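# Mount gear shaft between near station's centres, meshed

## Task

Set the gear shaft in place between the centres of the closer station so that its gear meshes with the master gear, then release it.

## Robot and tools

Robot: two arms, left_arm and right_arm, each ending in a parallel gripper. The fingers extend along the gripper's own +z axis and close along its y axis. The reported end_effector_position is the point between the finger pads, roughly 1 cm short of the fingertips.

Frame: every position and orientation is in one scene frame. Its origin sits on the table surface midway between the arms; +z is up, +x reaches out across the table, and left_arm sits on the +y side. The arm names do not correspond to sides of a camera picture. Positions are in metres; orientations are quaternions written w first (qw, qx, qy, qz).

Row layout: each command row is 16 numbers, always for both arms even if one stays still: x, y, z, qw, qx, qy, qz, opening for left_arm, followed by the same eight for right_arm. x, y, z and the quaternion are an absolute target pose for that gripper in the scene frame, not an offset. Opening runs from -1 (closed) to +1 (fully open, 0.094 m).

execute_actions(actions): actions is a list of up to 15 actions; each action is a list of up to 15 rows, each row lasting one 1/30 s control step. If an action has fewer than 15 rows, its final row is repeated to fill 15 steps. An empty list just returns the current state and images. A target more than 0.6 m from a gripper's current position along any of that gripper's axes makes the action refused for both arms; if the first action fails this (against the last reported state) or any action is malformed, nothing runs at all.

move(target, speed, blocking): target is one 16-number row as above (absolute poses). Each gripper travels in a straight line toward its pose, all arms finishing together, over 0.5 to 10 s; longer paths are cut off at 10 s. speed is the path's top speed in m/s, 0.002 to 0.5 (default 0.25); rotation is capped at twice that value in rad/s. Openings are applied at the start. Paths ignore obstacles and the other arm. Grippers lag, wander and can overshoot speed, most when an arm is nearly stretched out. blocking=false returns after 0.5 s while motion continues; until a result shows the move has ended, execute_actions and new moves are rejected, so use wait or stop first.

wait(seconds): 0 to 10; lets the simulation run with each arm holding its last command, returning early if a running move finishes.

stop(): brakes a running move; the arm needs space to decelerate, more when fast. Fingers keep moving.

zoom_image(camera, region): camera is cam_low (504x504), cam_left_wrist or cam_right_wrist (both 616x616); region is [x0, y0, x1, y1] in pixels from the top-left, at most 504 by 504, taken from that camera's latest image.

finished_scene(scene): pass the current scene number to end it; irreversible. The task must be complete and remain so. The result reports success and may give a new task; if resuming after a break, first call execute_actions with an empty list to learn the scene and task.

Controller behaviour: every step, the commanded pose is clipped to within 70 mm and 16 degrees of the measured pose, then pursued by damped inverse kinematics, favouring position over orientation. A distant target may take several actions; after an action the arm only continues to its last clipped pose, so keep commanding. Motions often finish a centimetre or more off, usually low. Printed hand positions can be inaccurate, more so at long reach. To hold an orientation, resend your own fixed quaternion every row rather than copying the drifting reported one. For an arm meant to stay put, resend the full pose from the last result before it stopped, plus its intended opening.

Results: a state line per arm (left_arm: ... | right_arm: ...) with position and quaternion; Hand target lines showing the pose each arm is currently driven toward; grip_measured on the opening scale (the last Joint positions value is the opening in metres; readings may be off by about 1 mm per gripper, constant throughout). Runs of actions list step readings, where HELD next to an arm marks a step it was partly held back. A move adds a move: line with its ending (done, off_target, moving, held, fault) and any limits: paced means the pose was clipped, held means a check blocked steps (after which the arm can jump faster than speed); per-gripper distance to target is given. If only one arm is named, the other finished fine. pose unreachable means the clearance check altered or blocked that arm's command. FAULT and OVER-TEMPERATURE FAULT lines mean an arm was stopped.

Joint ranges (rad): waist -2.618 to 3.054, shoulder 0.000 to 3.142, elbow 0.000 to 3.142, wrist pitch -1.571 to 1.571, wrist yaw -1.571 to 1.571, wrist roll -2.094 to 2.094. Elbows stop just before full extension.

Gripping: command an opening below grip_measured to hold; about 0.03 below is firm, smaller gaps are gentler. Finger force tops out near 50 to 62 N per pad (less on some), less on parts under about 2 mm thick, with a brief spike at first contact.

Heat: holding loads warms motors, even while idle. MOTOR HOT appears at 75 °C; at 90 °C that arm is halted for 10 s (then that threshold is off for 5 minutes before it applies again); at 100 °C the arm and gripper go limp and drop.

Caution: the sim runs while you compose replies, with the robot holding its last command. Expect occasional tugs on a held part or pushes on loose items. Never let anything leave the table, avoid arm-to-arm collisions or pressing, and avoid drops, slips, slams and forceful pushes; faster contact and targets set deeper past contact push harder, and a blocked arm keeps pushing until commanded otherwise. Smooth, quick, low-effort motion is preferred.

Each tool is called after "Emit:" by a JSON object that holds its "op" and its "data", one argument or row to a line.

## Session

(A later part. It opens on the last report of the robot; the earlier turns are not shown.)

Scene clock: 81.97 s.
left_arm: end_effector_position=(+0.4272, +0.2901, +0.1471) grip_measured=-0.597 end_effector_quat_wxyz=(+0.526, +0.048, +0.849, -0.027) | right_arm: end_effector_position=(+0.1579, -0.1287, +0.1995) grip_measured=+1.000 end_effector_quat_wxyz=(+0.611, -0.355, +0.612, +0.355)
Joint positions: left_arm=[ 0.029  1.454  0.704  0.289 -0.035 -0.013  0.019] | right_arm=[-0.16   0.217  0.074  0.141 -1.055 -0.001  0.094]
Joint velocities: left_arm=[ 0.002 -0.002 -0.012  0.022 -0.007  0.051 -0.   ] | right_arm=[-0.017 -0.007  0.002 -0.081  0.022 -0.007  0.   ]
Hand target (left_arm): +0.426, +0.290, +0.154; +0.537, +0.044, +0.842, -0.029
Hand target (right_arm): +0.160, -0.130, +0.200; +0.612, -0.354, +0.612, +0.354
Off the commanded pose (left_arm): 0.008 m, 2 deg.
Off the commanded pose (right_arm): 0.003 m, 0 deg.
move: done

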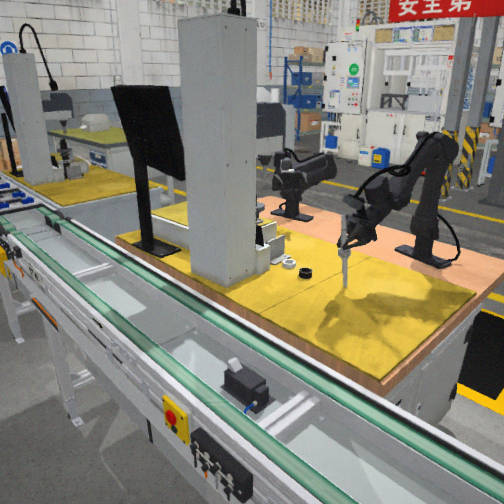

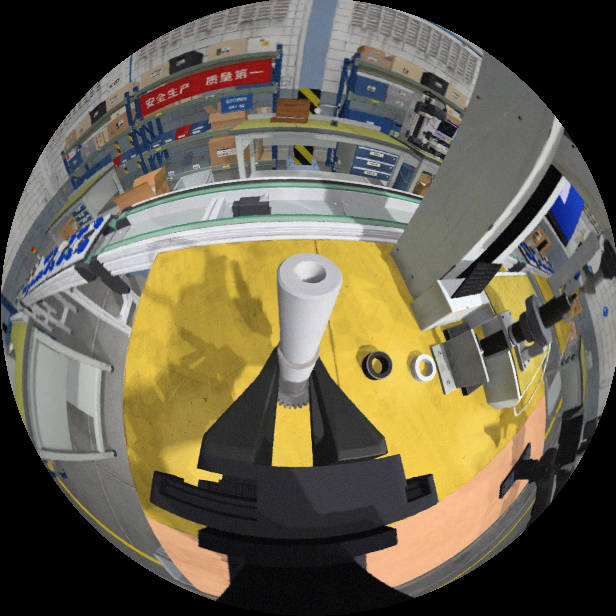

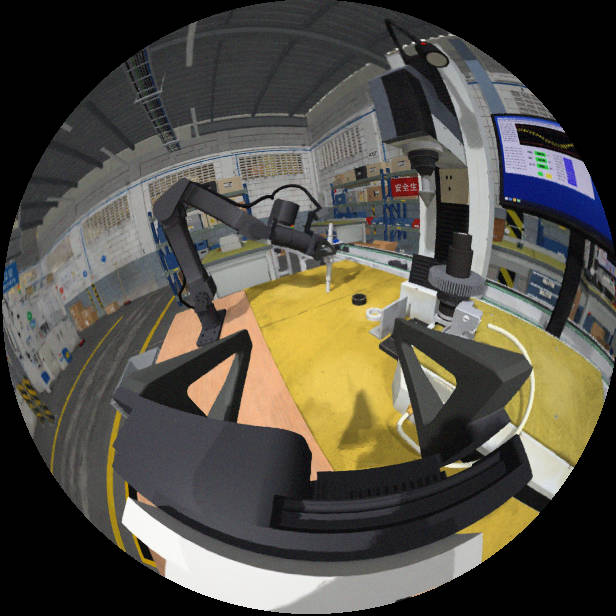

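Emit:
{"op": "move", "data": {
  "target": [0.413, 0.291, 0.157, 0.706, 0.037, 0.706, -0.037, -0.612, 0.16, -0.13, 0.20, 0.612, -0.354, 0.612, 0.354, 1],
  "speed": 0.1
}}

Emit:
{"op": "zoom_image", "data": {
  "camera": "cam_right_wrist",
  "region": [240, 170, 400, 310]
}}

Emit:
{"op": "zoom_image", "data": {
  "camera": "cam_low",
  "region": [290, 150, 450, 330]
}}

Scene clock: 85.47 s.
left_arm: end_effector_position=(+0.4159, +0.2930, +0.1522) grip_measured=-0.596 end_effector_quat_wxyz=(+0.695, +0.035, +0.717, -0.040) | right_arm: end_effector_position=(+0.1579, -0.1287, +0.1995) grip_measured=+1.000 end_effector_quat_wxyz=(+0.611, -0.355, +0.612, +0.355)
Joint positions: left_arm=[ 0.029  1.686  0.378  1.277 -0.042 -0.009  0.019] | right_arm=[-0.16   0.217  0.074  0.141 -1.055 -0.001  0.094]
Joint velocities: left_arm=[-0.007  0.012 -0.002 -0.051 -0.007 -0.051  0.001] | right_arm=[-0.002 -0.007  0.007  0.007 -0.037 -0.037  0.   ]
Hand target (left_arm): +0.415, +0.291, +0.158; +0.706, +0.037, +0.706, -0.038
Hand target (right_arm): +0.160, -0.130, +0.200; +0.612, -0.354, +0.612, +0.354
Off the commanded pose (left_arm): 0.006 m, 2 deg.
Off the commanded pose (right_arm): 0.003 m, 0 deg.
move: done

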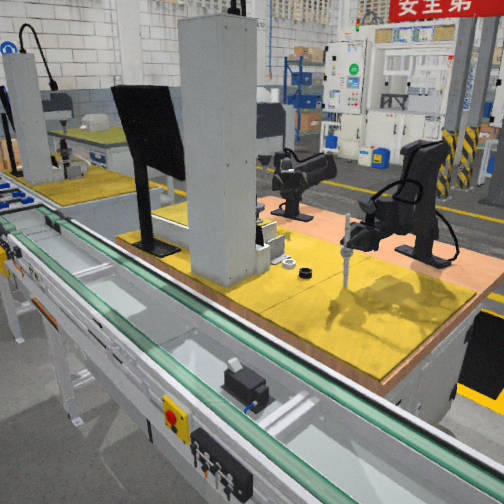

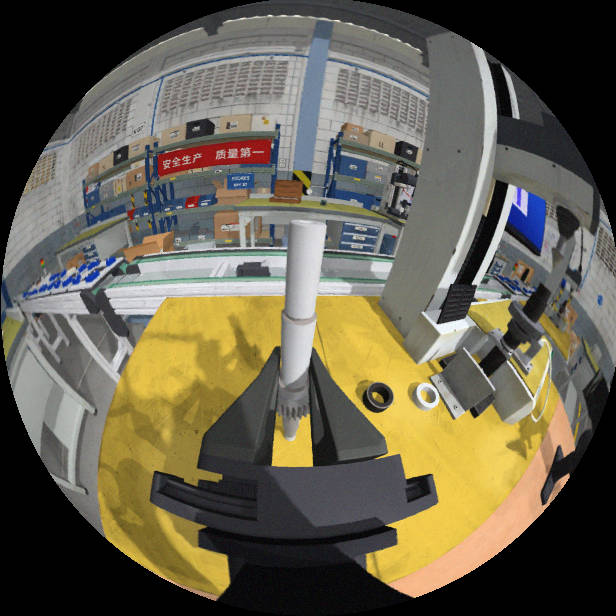

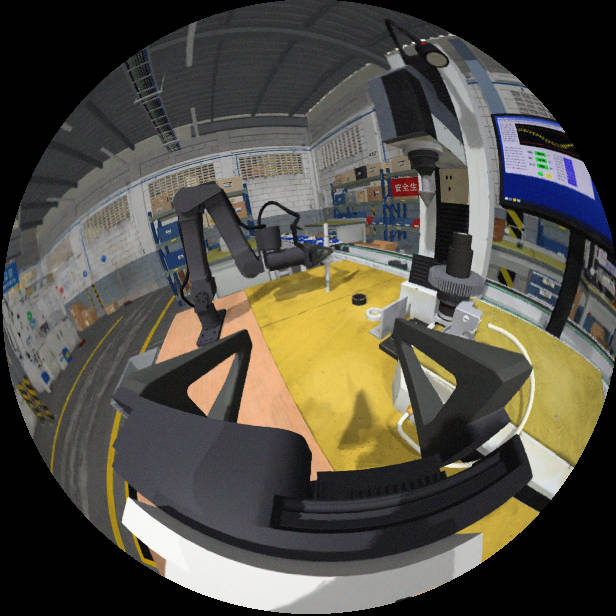

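Region (240, 170, 400, 310) of cam_right_wrist's 616x616 image, scaled by 3.150, with more detail than that image has; it fills the top 441 rows of this view, and the rest is white.

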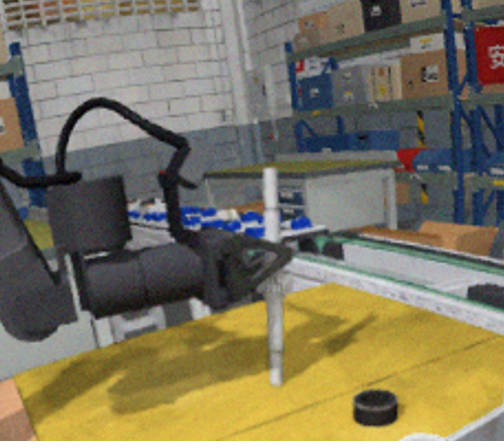

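Region (290, 150, 450, 330) of cam_low's 504x504 image, scaled by 2.800, with more detail than that image has.

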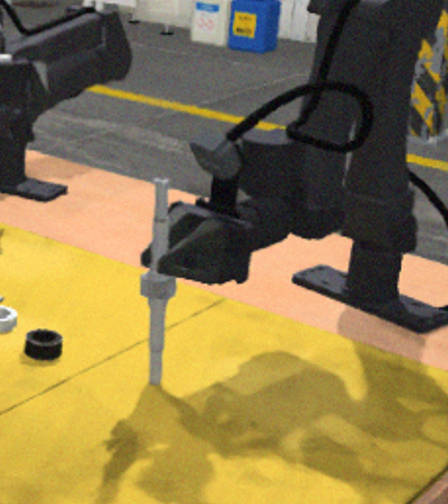

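Emit:
{"op": "move", "data": {
  "target": [0.413, 0.291, 0.157, 0.706, 0.037, 0.706, -0.037, -0.645, 0.20, -0.16, 0.25, 0.676, -0.207, 0.676, 0.207, -0.5],
  "speed": 0.15
}}

Emit:
{"op": "move", "data": {
  "target": [0.42, 0.27, 0.235, 0.759, 0.034, 0.648, -0.040, -0.645, 0.24, -0.135, 0.25, 0.676, -0.207, 0.676, 0.207, -0.5],
  "speed": 0.08
}}

Scene clock: 89.80 s.
left_arm: end_effector_position=(+0.4158, +0.2932, +0.1524) grip_measured=-0.596 end_effector_quat_wxyz=(+0.696, +0.035, +0.717, -0.039) | right_arm: end_effector_position=(+0.2012, -0.1602, +0.2451) grip_measured=-0.498 end_effector_quat_wxyz=(+0.677, -0.207, +0.675, +0.207)
Joint positions: left_arm=[ 0.029  1.687  0.377  1.28  -0.043 -0.009  0.019] | right_arm=[ 0.174  0.191  0.256 -0.062 -0.263 -0.001  0.024]
Joint velocities: left_arm=[ 0.002  0.017 -0.002 -0.022 -0.022 -0.037 -0.   ] | right_arm=[ 0.002 -0.002 -0.007  0.022  0.051 -0.066  0.001]
Hand target (left_arm): +0.413, +0.291, +0.157; +0.706, +0.037, +0.707, -0.037
Hand target (right_arm): +0.201, -0.159, +0.250; +0.675, -0.208, +0.677, +0.206
Off the commanded pose (left_arm): 0.006 m, 2 deg.
Off the commanded pose (right_arm): 0.005 m, 0 deg.
move: done

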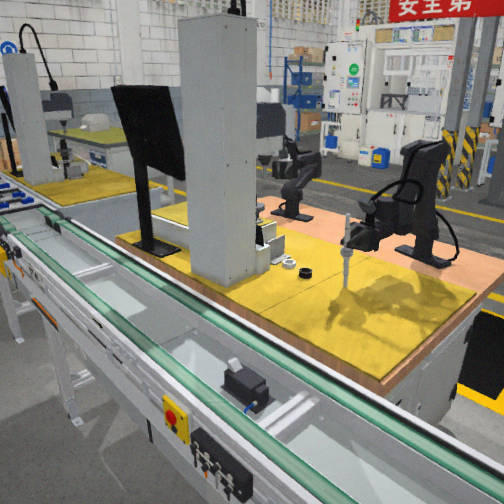

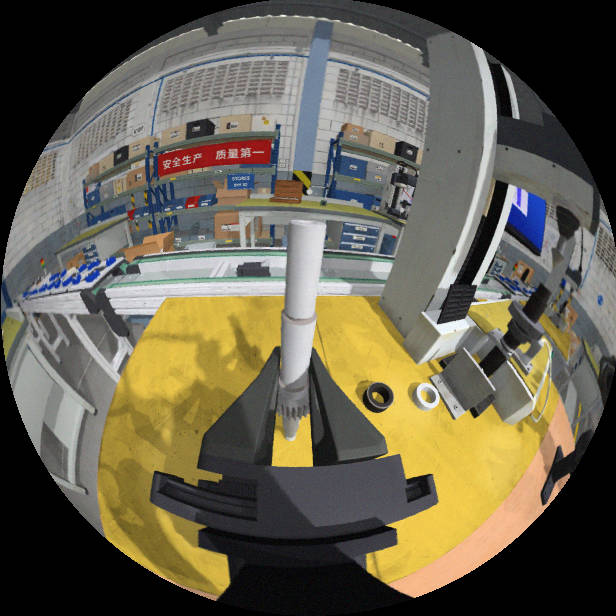

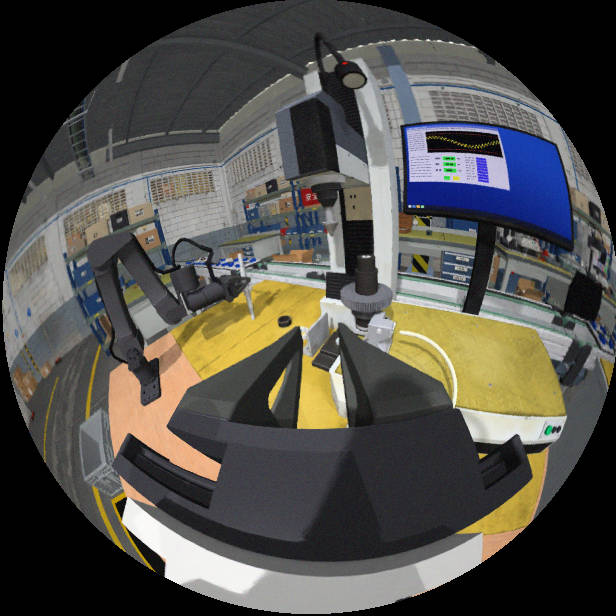

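Scene clock: 91.47 s.
left_arm: end_effector_position=(+0.4120, +0.2745, +0.1676) grip_measured=-0.596 end_effector_quat_wxyz=(+0.690, +0.045, +0.721, -0.031) | right_arm: end_effector_position=(+0.2374, -0.1388, +0.2352) grip_measured=-0.498 end_effector_quat_wxyz=(+0.664, -0.208, +0.688, +0.204)
Joint positions: left_arm=[-0.049  1.582  0.401  1.136 -0.118  0.012  0.019] | right_arm=[ 0.253  0.519  0.256  0.229 -0.18  -0.001  0.024]
Joint velocities: left_arm=[-0.027  0.007 -0.012  0.037 -0.081 -0.007 -0.   ] | right_arm=[ 0.002 -0.002 -0.007 -0.037 -0.095  0.022 -0.   ]
Hand target (left_arm): +0.416, +0.271, +0.232; +0.758, +0.034, +0.650, -0.040
Hand target (right_arm): +0.238, -0.136, +0.250; +0.676, -0.207, +0.676, +0.207
Off the commanded pose (left_arm): 0.068 m, 12 deg.
Off the commanded pose (right_arm): 0.015 m, 2 deg.
move: off_target (left_arm, right_arm)

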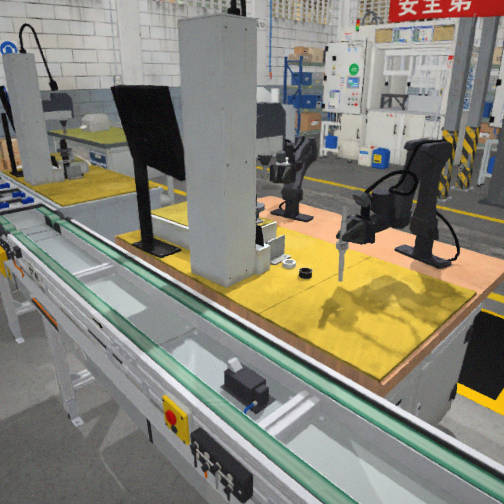

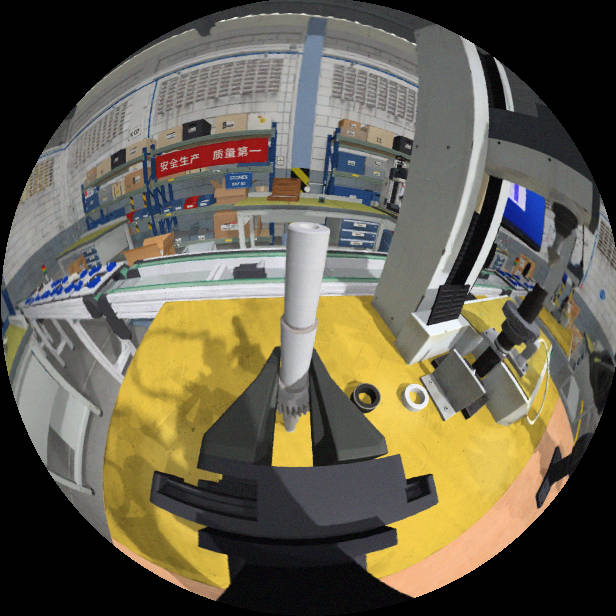

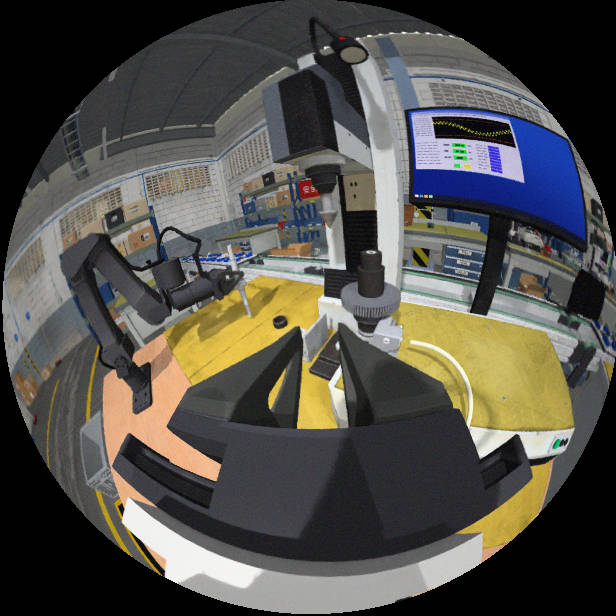

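Emit:
{"op": "move", "data": {
  "target": [0.38, 0.20, 0.29, 0.654, 0.328, 0.568, -0.377, -0.645, 0.28, -0.085, 0.25, 0.772, -0.085, 0.621, 0.106, -0.5],
  "speed": 0.15
}}

Scene clock: 98.73 s.
left_arm: end_effector_position=(+0.3756, +0.1957, +0.2518) grip_measured=-0.596 end_effector_quat_wxyz=(+0.605, +0.302, +0.617, -0.402) | right_arm: end_effector_position=(+0.2791, -0.0922, +0.2412) grip_measured=-0.498 end_effector_quat_wxyz=(+0.764, -0.091, +0.631, +0.098)
Joint positions: left_arm=[ 0.183  1.544  0.675  0.978  1.046 -0.227  0.019] | right_arm=[ 0.7    1.284  0.252  1.256  0.576 -0.138  0.024]
Joint velocities: left_arm=[ 0.012  0.002 -0.022 -0.007  0.007  0.051  0.   ] | right_arm=[-0.007  0.002  0.012  0.037 -0.007 -0.007  0.001]
Hand target (left_arm): +0.378, +0.199, +0.290; +0.652, +0.328, +0.571, -0.377
Hand target (right_arm): +0.280, -0.087, +0.251; +0.772, -0.086, +0.621, +0.104
Off the commanded pose (left_arm): 0.039 m, 9 deg.
Off the commanded pose (right_arm): 0.011 m, 2 deg.
move: off_target (left_arm, right_arm)

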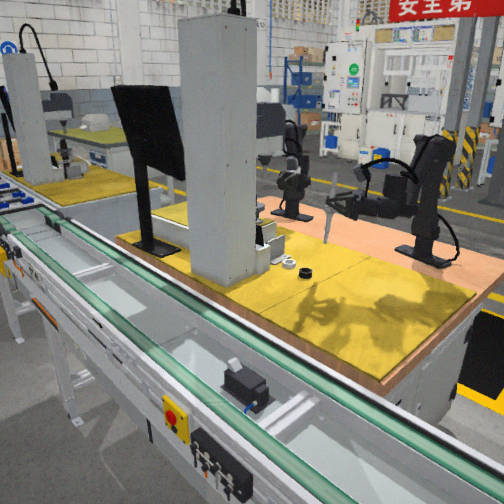

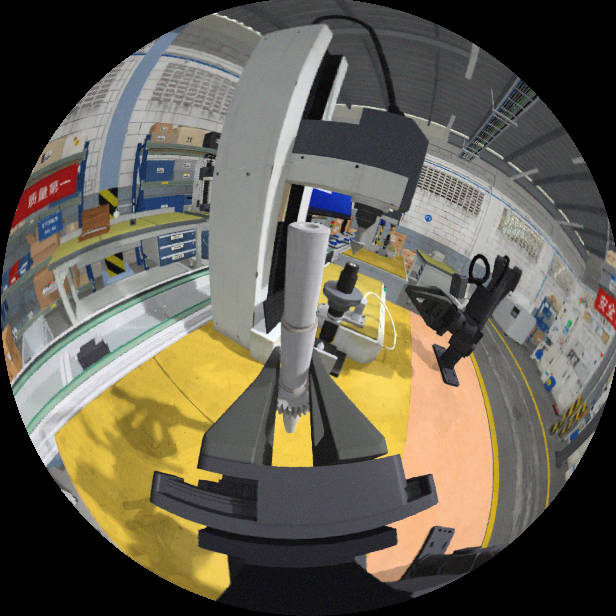

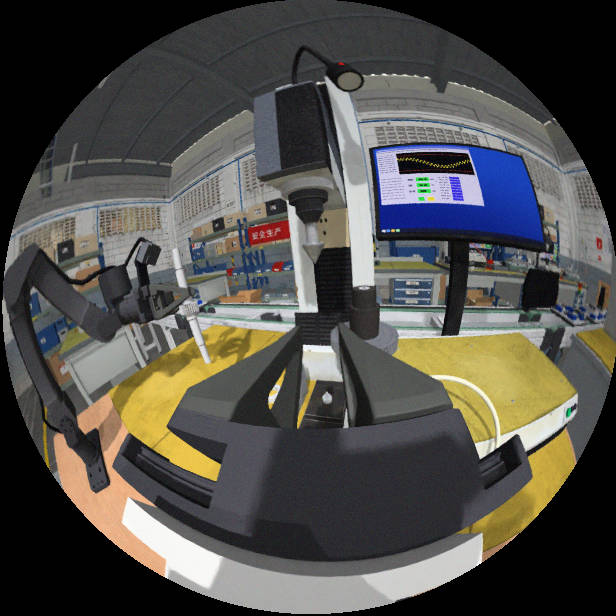

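Emit:
{"op": "move", "data": {
  "target": [0.376, 0.17, 0.29, 0.66, 0.38, 0.565, -0.33, -0.645, 0.31, -0.078, 0.295, 0.772, -0.085, 0.621, 0.106, -0.5],
  "speed": 0.1
}}

Emit:
{"op": "zoom_image", "data": {
  "camera": "cam_left_wrist",
  "region": [290, 150, 490, 350]
}}

Emit:
{"op": "zoom_image", "data": {
  "camera": "cam_right_wrist",
  "region": [240, 150, 420, 400]
}}

Scene clock: 102.80 s.
left_arm: end_effector_position=(+0.3743, +0.1736, +0.2391) grip_measured=-0.596 end_effector_quat_wxyz=(+0.605, +0.351, +0.620, -0.357) | right_arm: end_effector_position=(+0.3089, -0.0756, +0.2801) grip_measured=-0.498 end_effector_quat_wxyz=(+0.765, -0.094, +0.629, +0.098)
Joint positions: left_arm=[0.108 1.518 0.695 0.797 0.98  0.003 0.019] | right_arm=[ 0.643  1.284  0.45   1.055  0.514 -0.131  0.024]
Joint velocities: left_arm=[-0.007  0.002 -0.012 -0.11   0.051  0.037  0.001] | right_arm=[-0.017 -0.002  0.002  0.022 -0.081 -0.037  0.001]
Hand target (left_arm): +0.373, +0.171, +0.288; +0.657, +0.379, +0.563, -0.329
Hand target (right_arm): +0.310, -0.078, +0.294; +0.772, -0.085, +0.621, +0.106
Off the commanded pose (left_arm): 0.051 m, 10 deg.
Off the commanded pose (right_arm): 0.015 m, 2 deg.
move: off_target (left_arm, right_arm)

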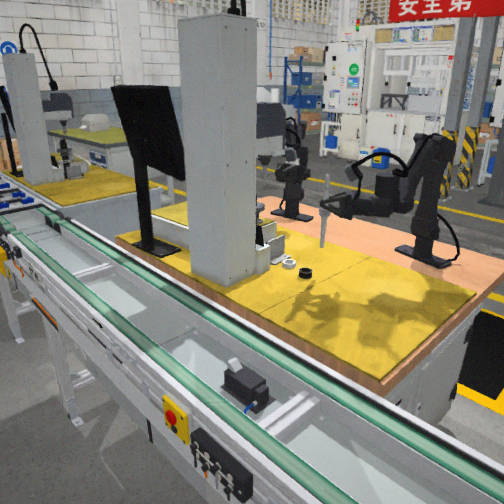

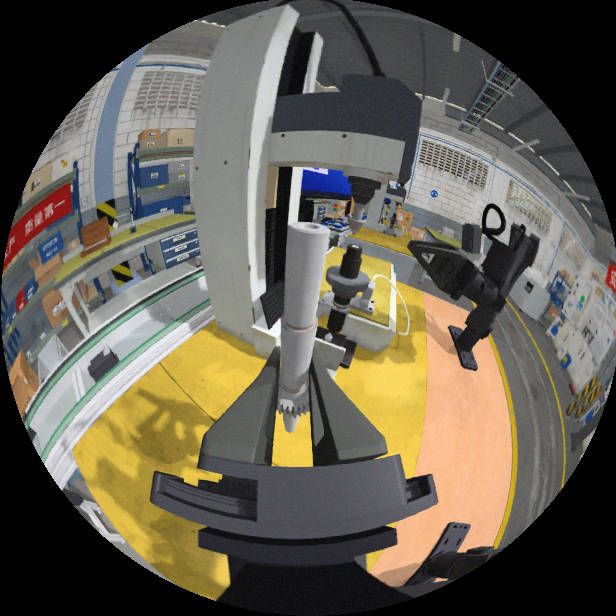

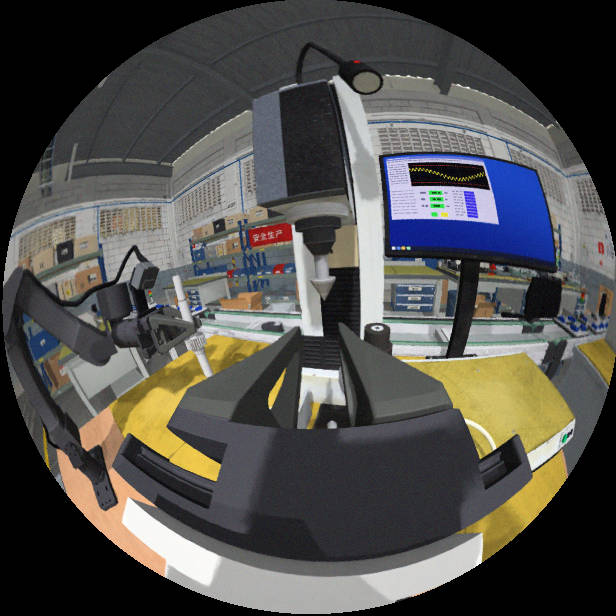

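Region (290, 150, 490, 350) of cam_left_wrist's 616x616 image, scaled by 2.520, with more detail than that image has.

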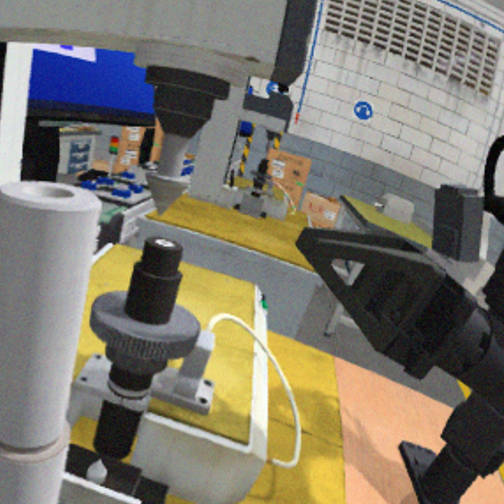

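Region (240, 150, 420, 400) of cam_right_wrist's 616x616 image, scaled by 2.016, with more detail than that image has; it fills the left 363 columns of this view, and the rest is white.

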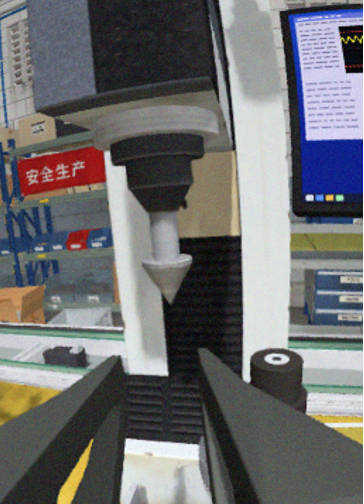

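Emit:
{"op": "move", "data": {
  "target": [0.376, 0.17, 0.29, 0.66, 0.38, 0.565, -0.33, -0.645, 0.377, -0.062, 0.288, 0.772, -0.085, 0.621, 0.106, -0.575],
  "speed": 0.06
}}

Emit:
{"op": "zoom_image", "data": {
  "camera": "cam_left_wrist",
  "region": [290, 150, 490, 350]
}}

Emit:
{"op": "zoom_image", "data": {
  "camera": "cam_right_wrist",
  "region": [240, 150, 420, 400]
}}

Scene clock: 107.00 s.
left_arm: end_effector_position=(+0.3740, +0.1743, +0.2345) grip_measured=-0.596 end_effector_quat_wxyz=(+0.597, +0.345, +0.630, -0.358) | right_arm: end_effector_position=(+0.3723, -0.0626, +0.2758) grip_measured=-0.573 end_effector_quat_wxyz=(+0.762, -0.095, +0.633, +0.097)
Joint positions: left_arm=[0.108 1.511 0.693 0.761 0.973 0.009 0.019] | right_arm=[ 0.513  1.526  0.639  1.082  0.388 -0.097  0.02 ]
Joint velocities: left_arm=[-0.002 -0.002  0.002 -0.007 -0.051 -0.066 -0.001] | right_arm=[ 0.002 -0.002 -0.002  0.007 -0.022  0.007  0.   ]
Hand target (left_arm): +0.372, +0.171, +0.288; +0.656, +0.379, +0.564, -0.328
Hand target (right_arm): +0.376, -0.063, +0.288; +0.772, -0.085, +0.621, +0.106
Off the commanded pose (left_arm): 0.056 m, 12 deg.
Off the commanded pose (right_arm): 0.013 m, 2 deg.
move: off_target (left_arm, right_arm)

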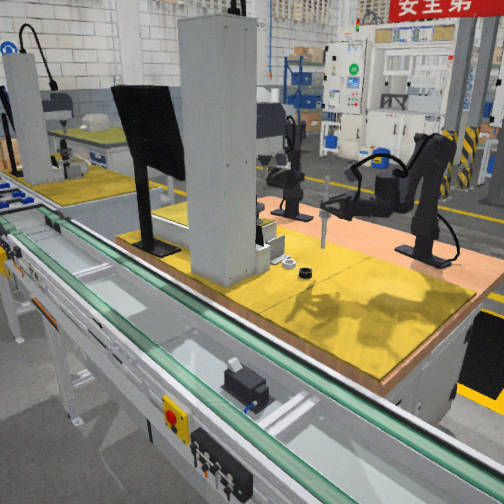

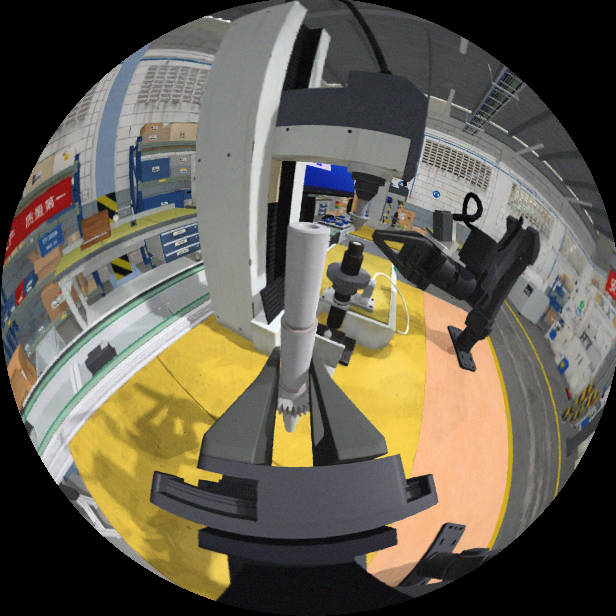

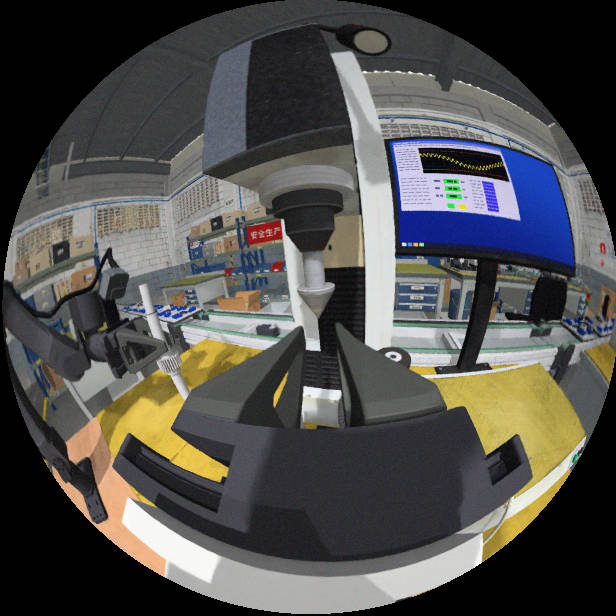

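Region (290, 150, 490, 350) of cam_left_wrist's 616x616 image, scaled by 2.520, with more detail than that image has.

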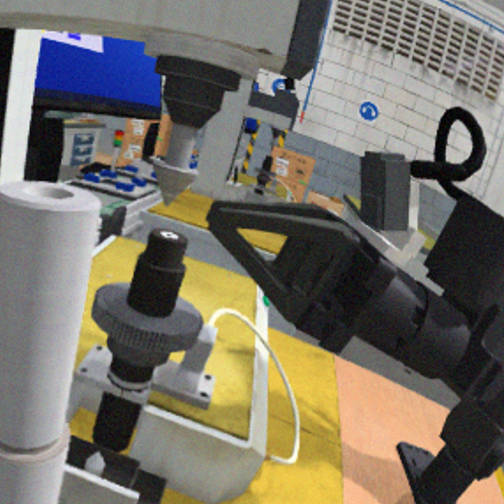

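Region (240, 150, 420, 400) of cam_right_wrist's 616x616 image, scaled by 2.016, with more detail than that image has; it fills the left 363 columns of this view, and the rest is white.

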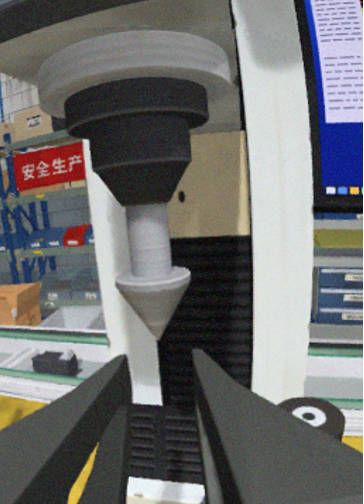

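Emit:
{"op": "move", "data": {
  "target": [0.376, 0.17, 0.29, 0.66, 0.38, 0.565, -0.33, -0.645, 0.414, -0.052, 0.288, 0.772, -0.085, 0.621, 0.106, -0.575],
  "speed": 0.04
}}

Emit:
{"op": "zoom_image", "data": {
  "camera": "cam_left_wrist",
  "region": [290, 150, 490, 350]
}}

Emit:
{"op": "zoom_image", "data": {
  "camera": "cam_right_wrist",
  "region": [240, 150, 420, 400]
}}

Scene clock: 110.93 s.
left_arm: end_effector_position=(+0.3757, +0.1747, +0.2303) grip_measured=-0.596 end_effector_quat_wxyz=(+0.594, +0.343, +0.634, -0.357) | right_arm: end_effector_position=(+0.4091, -0.0517, +0.2780) grip_measured=-0.573 end_effector_quat_wxyz=(+0.764, -0.093, +0.630, +0.099)
Joint positions: left_arm=[0.108 1.521 0.691 0.761 0.968 0.011 0.019] | right_arm=[ 0.467  1.661  0.779  1.083  0.343 -0.086  0.02 ]
Joint velocities: left_arm=[-0.012 -0.002  0.012 -0.11   0.051 -0.037 -0.   ] | right_arm=[ 0.002  0.002  0.002  0.051  0.007 -0.037 -0.   ]
Hand target (left_arm): +0.372, +0.171, +0.288; +0.656, +0.379, +0.564, -0.328
Hand target (right_arm): +0.414, -0.053, +0.288; +0.772, -0.085, +0.621, +0.106
Off the commanded pose (left_arm): 0.060 m, 12 deg.
Off the commanded pose (right_arm): 0.011 m, 2 deg.
move: off_target (left_arm, right_arm)

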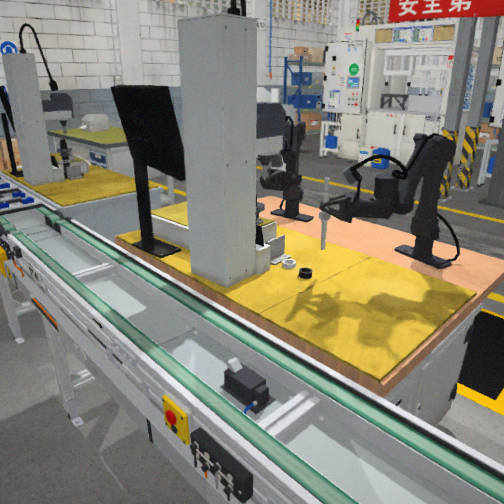

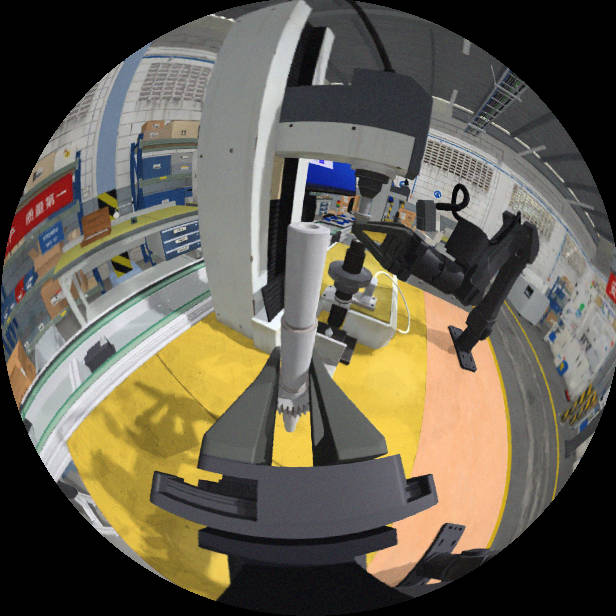

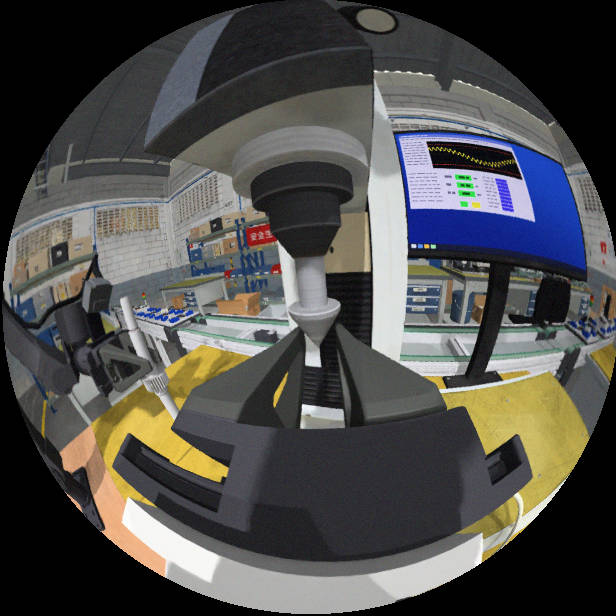

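Region (290, 150, 490, 350) of cam_left_wrist's 616x616 image, scaled by 2.520, with more detail than that image has.

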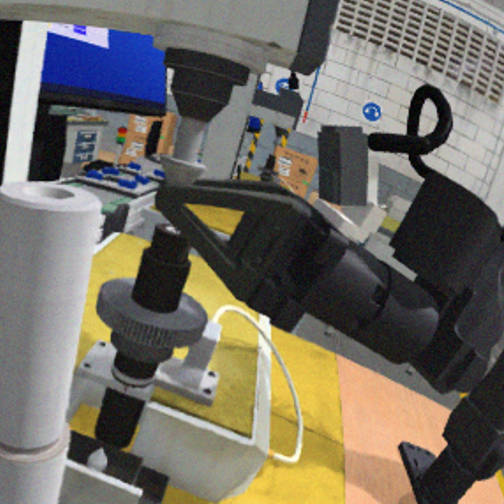

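Region (240, 150, 420, 400) of cam_right_wrist's 616x616 image, scaled by 2.016, with more detail than that image has; it fills the left 363 columns of this view, and the rest is white.

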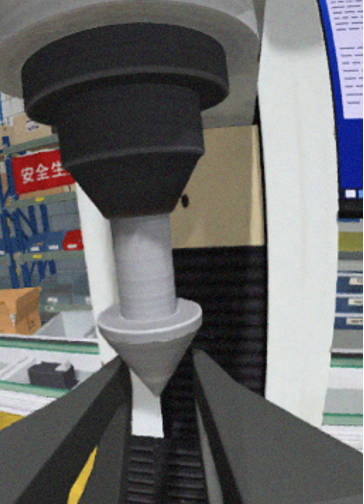

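Emit:
{"op": "move", "data": {
  "target": [0.376, 0.17, 0.29, 0.66, 0.38, 0.565, -0.33, -0.645, 0.414, -0.050, 0.325, 0.772, -0.085, 0.621, 0.106, -0.575],
  "speed": 0.03
}}

Emit:
{"op": "zoom_image", "data": {
  "camera": "cam_left_wrist",
  "region": [290, 150, 490, 350]
}}

Emit:
{"op": "zoom_image", "data": {
  "camera": "cam_right_wrist",
  "region": [240, 150, 420, 400]
}}

Scene clock: 115.67 s.
left_arm: end_effector_position=(+0.3762, +0.1752, +0.2312) grip_measured=-0.596 end_effector_quat_wxyz=(+0.595, +0.342, +0.634, -0.355) | right_arm: end_effector_position=(+0.4165, -0.0492, +0.2818) grip_measured=-0.573 end_effector_quat_wxyz=(+0.743, -0.102, +0.656, +0.084)
Joint positions: left_arm=[0.108 1.518 0.692 0.759 0.963 0.011 0.019] | right_arm=[ 0.467  1.629  0.845  0.91   0.356 -0.086  0.02 ]
Joint velocities: left_arm=[ 0.012 -0.002  0.002 -0.037  0.022  0.007  0.001] | right_arm=[-0.002  0.007 -0.012 -0.066  0.037 -0.037  0.001]
Hand target (left_arm): +0.372, +0.171, +0.288; +0.656, +0.379, +0.564, -0.328
Hand target (right_arm): +0.413, -0.051, +0.324; +0.772, -0.085, +0.621, +0.105
Off the commanded pose (left_arm): 0.059 m, 12 deg.
Off the commanded pose (right_arm): 0.043 m, 6 deg.
move: off_target (left_arm, right_arm)

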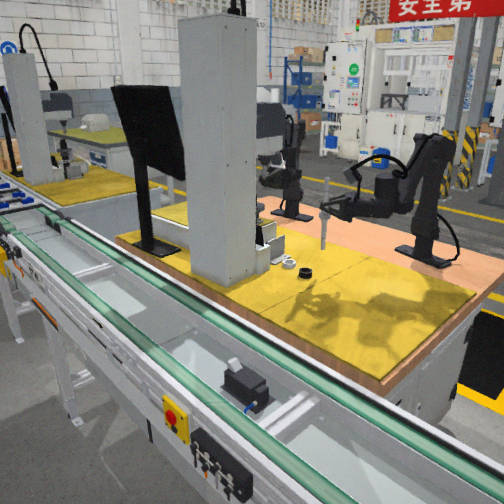

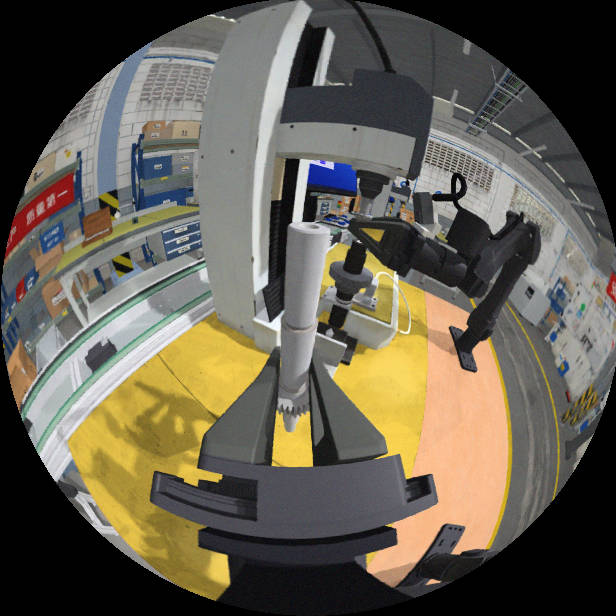

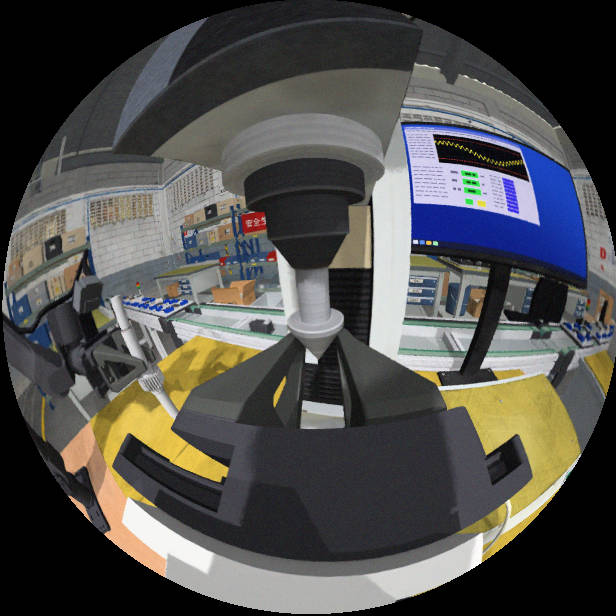

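Region (290, 150, 490, 350) of cam_left_wrist's 616x616 image, scaled by 2.520, with more detail than that image has.

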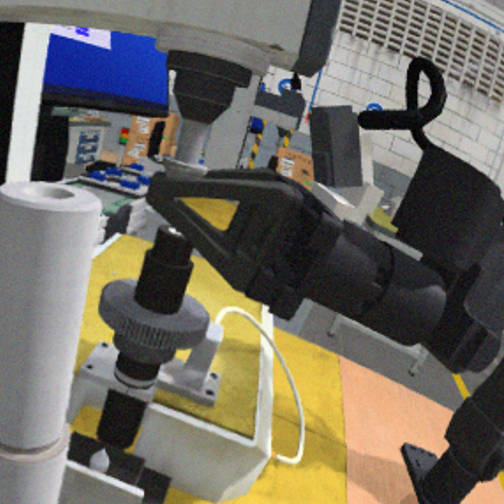

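Region (240, 150, 420, 400) of cam_right_wrist's 616x616 image, scaled by 2.016, with more detail than that image has; it fills the left 363 columns of this view, and the rest is white.

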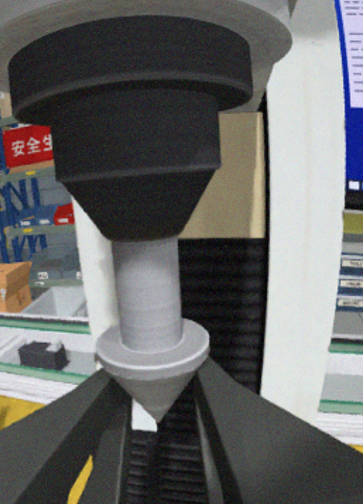

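Emit:
{"op": "move", "data": {
  "target": [0.376, 0.17, 0.29, 0.66, 0.38, 0.565, -0.33, -0.645, 0.412, -0.050, 0.352, 0.812, -0.075, 0.569, 0.107, -0.575],
  "speed": 0.03
}}

Emit:
{"op": "zoom_image", "data": {
  "camera": "cam_left_wrist",
  "region": [290, 150, 490, 350]
}}

Emit:
{"op": "zoom_image", "data": {
  "camera": "cam_right_wrist",
  "region": [240, 150, 420, 400]
}}

Scene clock: 120.93 s.
left_arm: end_effector_position=(+0.3764, +0.1755, +0.2316) grip_measured=-0.596 end_effector_quat_wxyz=(+0.596, +0.341, +0.635, -0.354) | right_arm: end_effector_position=(+0.4170, -0.0498, +0.2841) grip_measured=-0.573 end_effector_quat_wxyz=(+0.749, -0.107, +0.649, +0.073)
Joint positions: left_arm=[0.108 1.516 0.692 0.757 0.959 0.012 0.019] | right_arm=[ 0.467  1.635  0.845  0.933  0.361 -0.117  0.02 ]
Joint velocities: left_arm=[-0.007  0.002 -0.002 -0.022 -0.051 -0.037 -0.   ] | right_arm=[-0.012 -0.007 -0.002  0.051 -0.095 -0.051  0.   ]
Hand target (left_arm): +0.372, +0.171, +0.288; +0.656, +0.379, +0.564, -0.328
Hand target (right_arm): +0.407, -0.054, +0.349; +0.810, -0.076, +0.572, +0.104
Off the commanded pose (left_arm): 0.059 m, 12 deg.
Off the commanded pose (right_arm): 0.068 m, 13 deg.
move: off_target (left_arm, right_arm)

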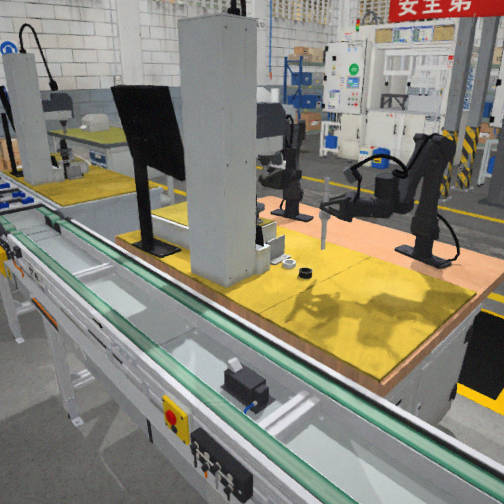

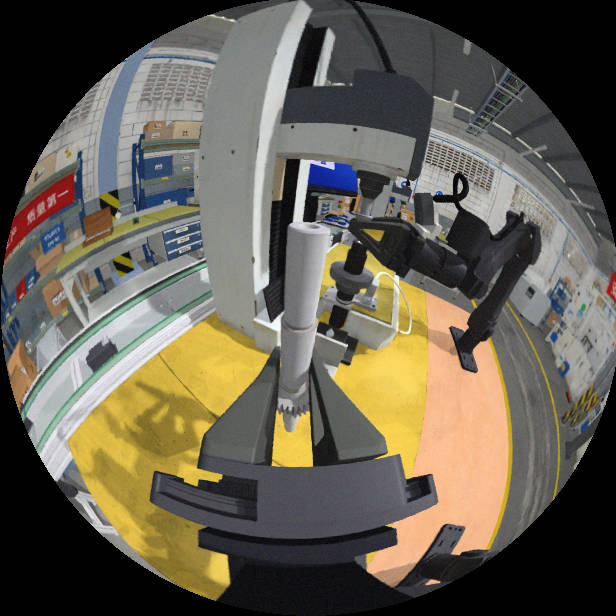

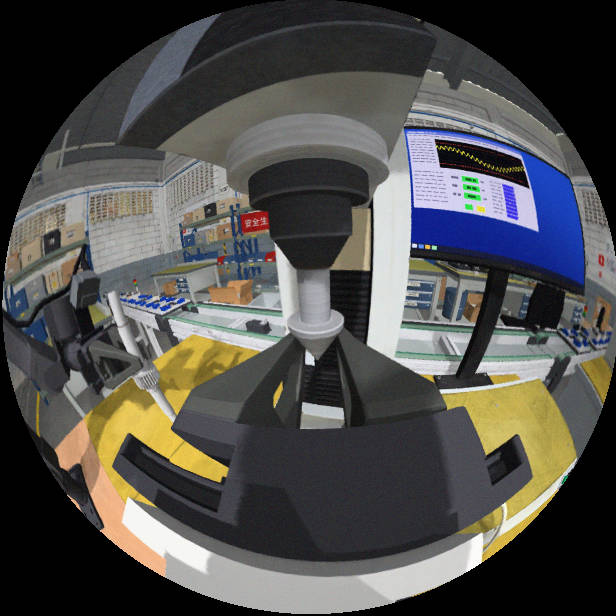

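Region (290, 150, 490, 350) of cam_left_wrist's 616x616 image, scaled by 2.520, with more detail than that image has.

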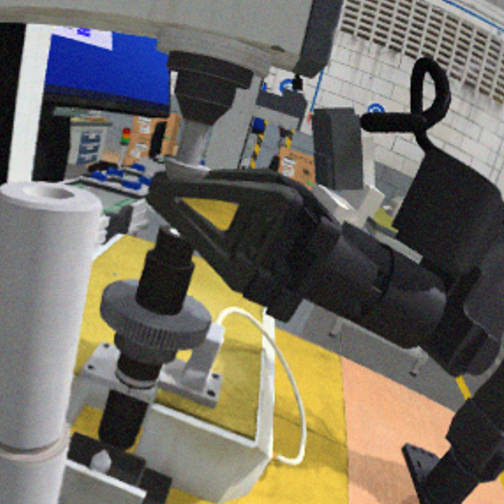

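Region (240, 150, 420, 400) of cam_right_wrist's 616x616 image, scaled by 2.016, with more detail than that image has; it fills the left 363 columns of this view, and the rest is white.

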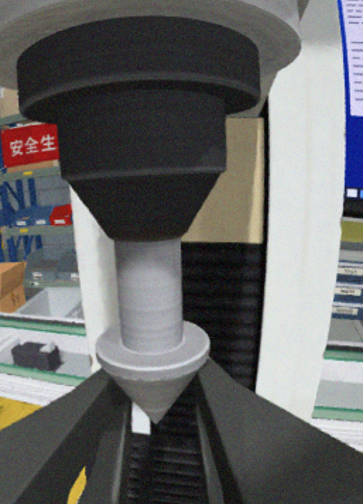

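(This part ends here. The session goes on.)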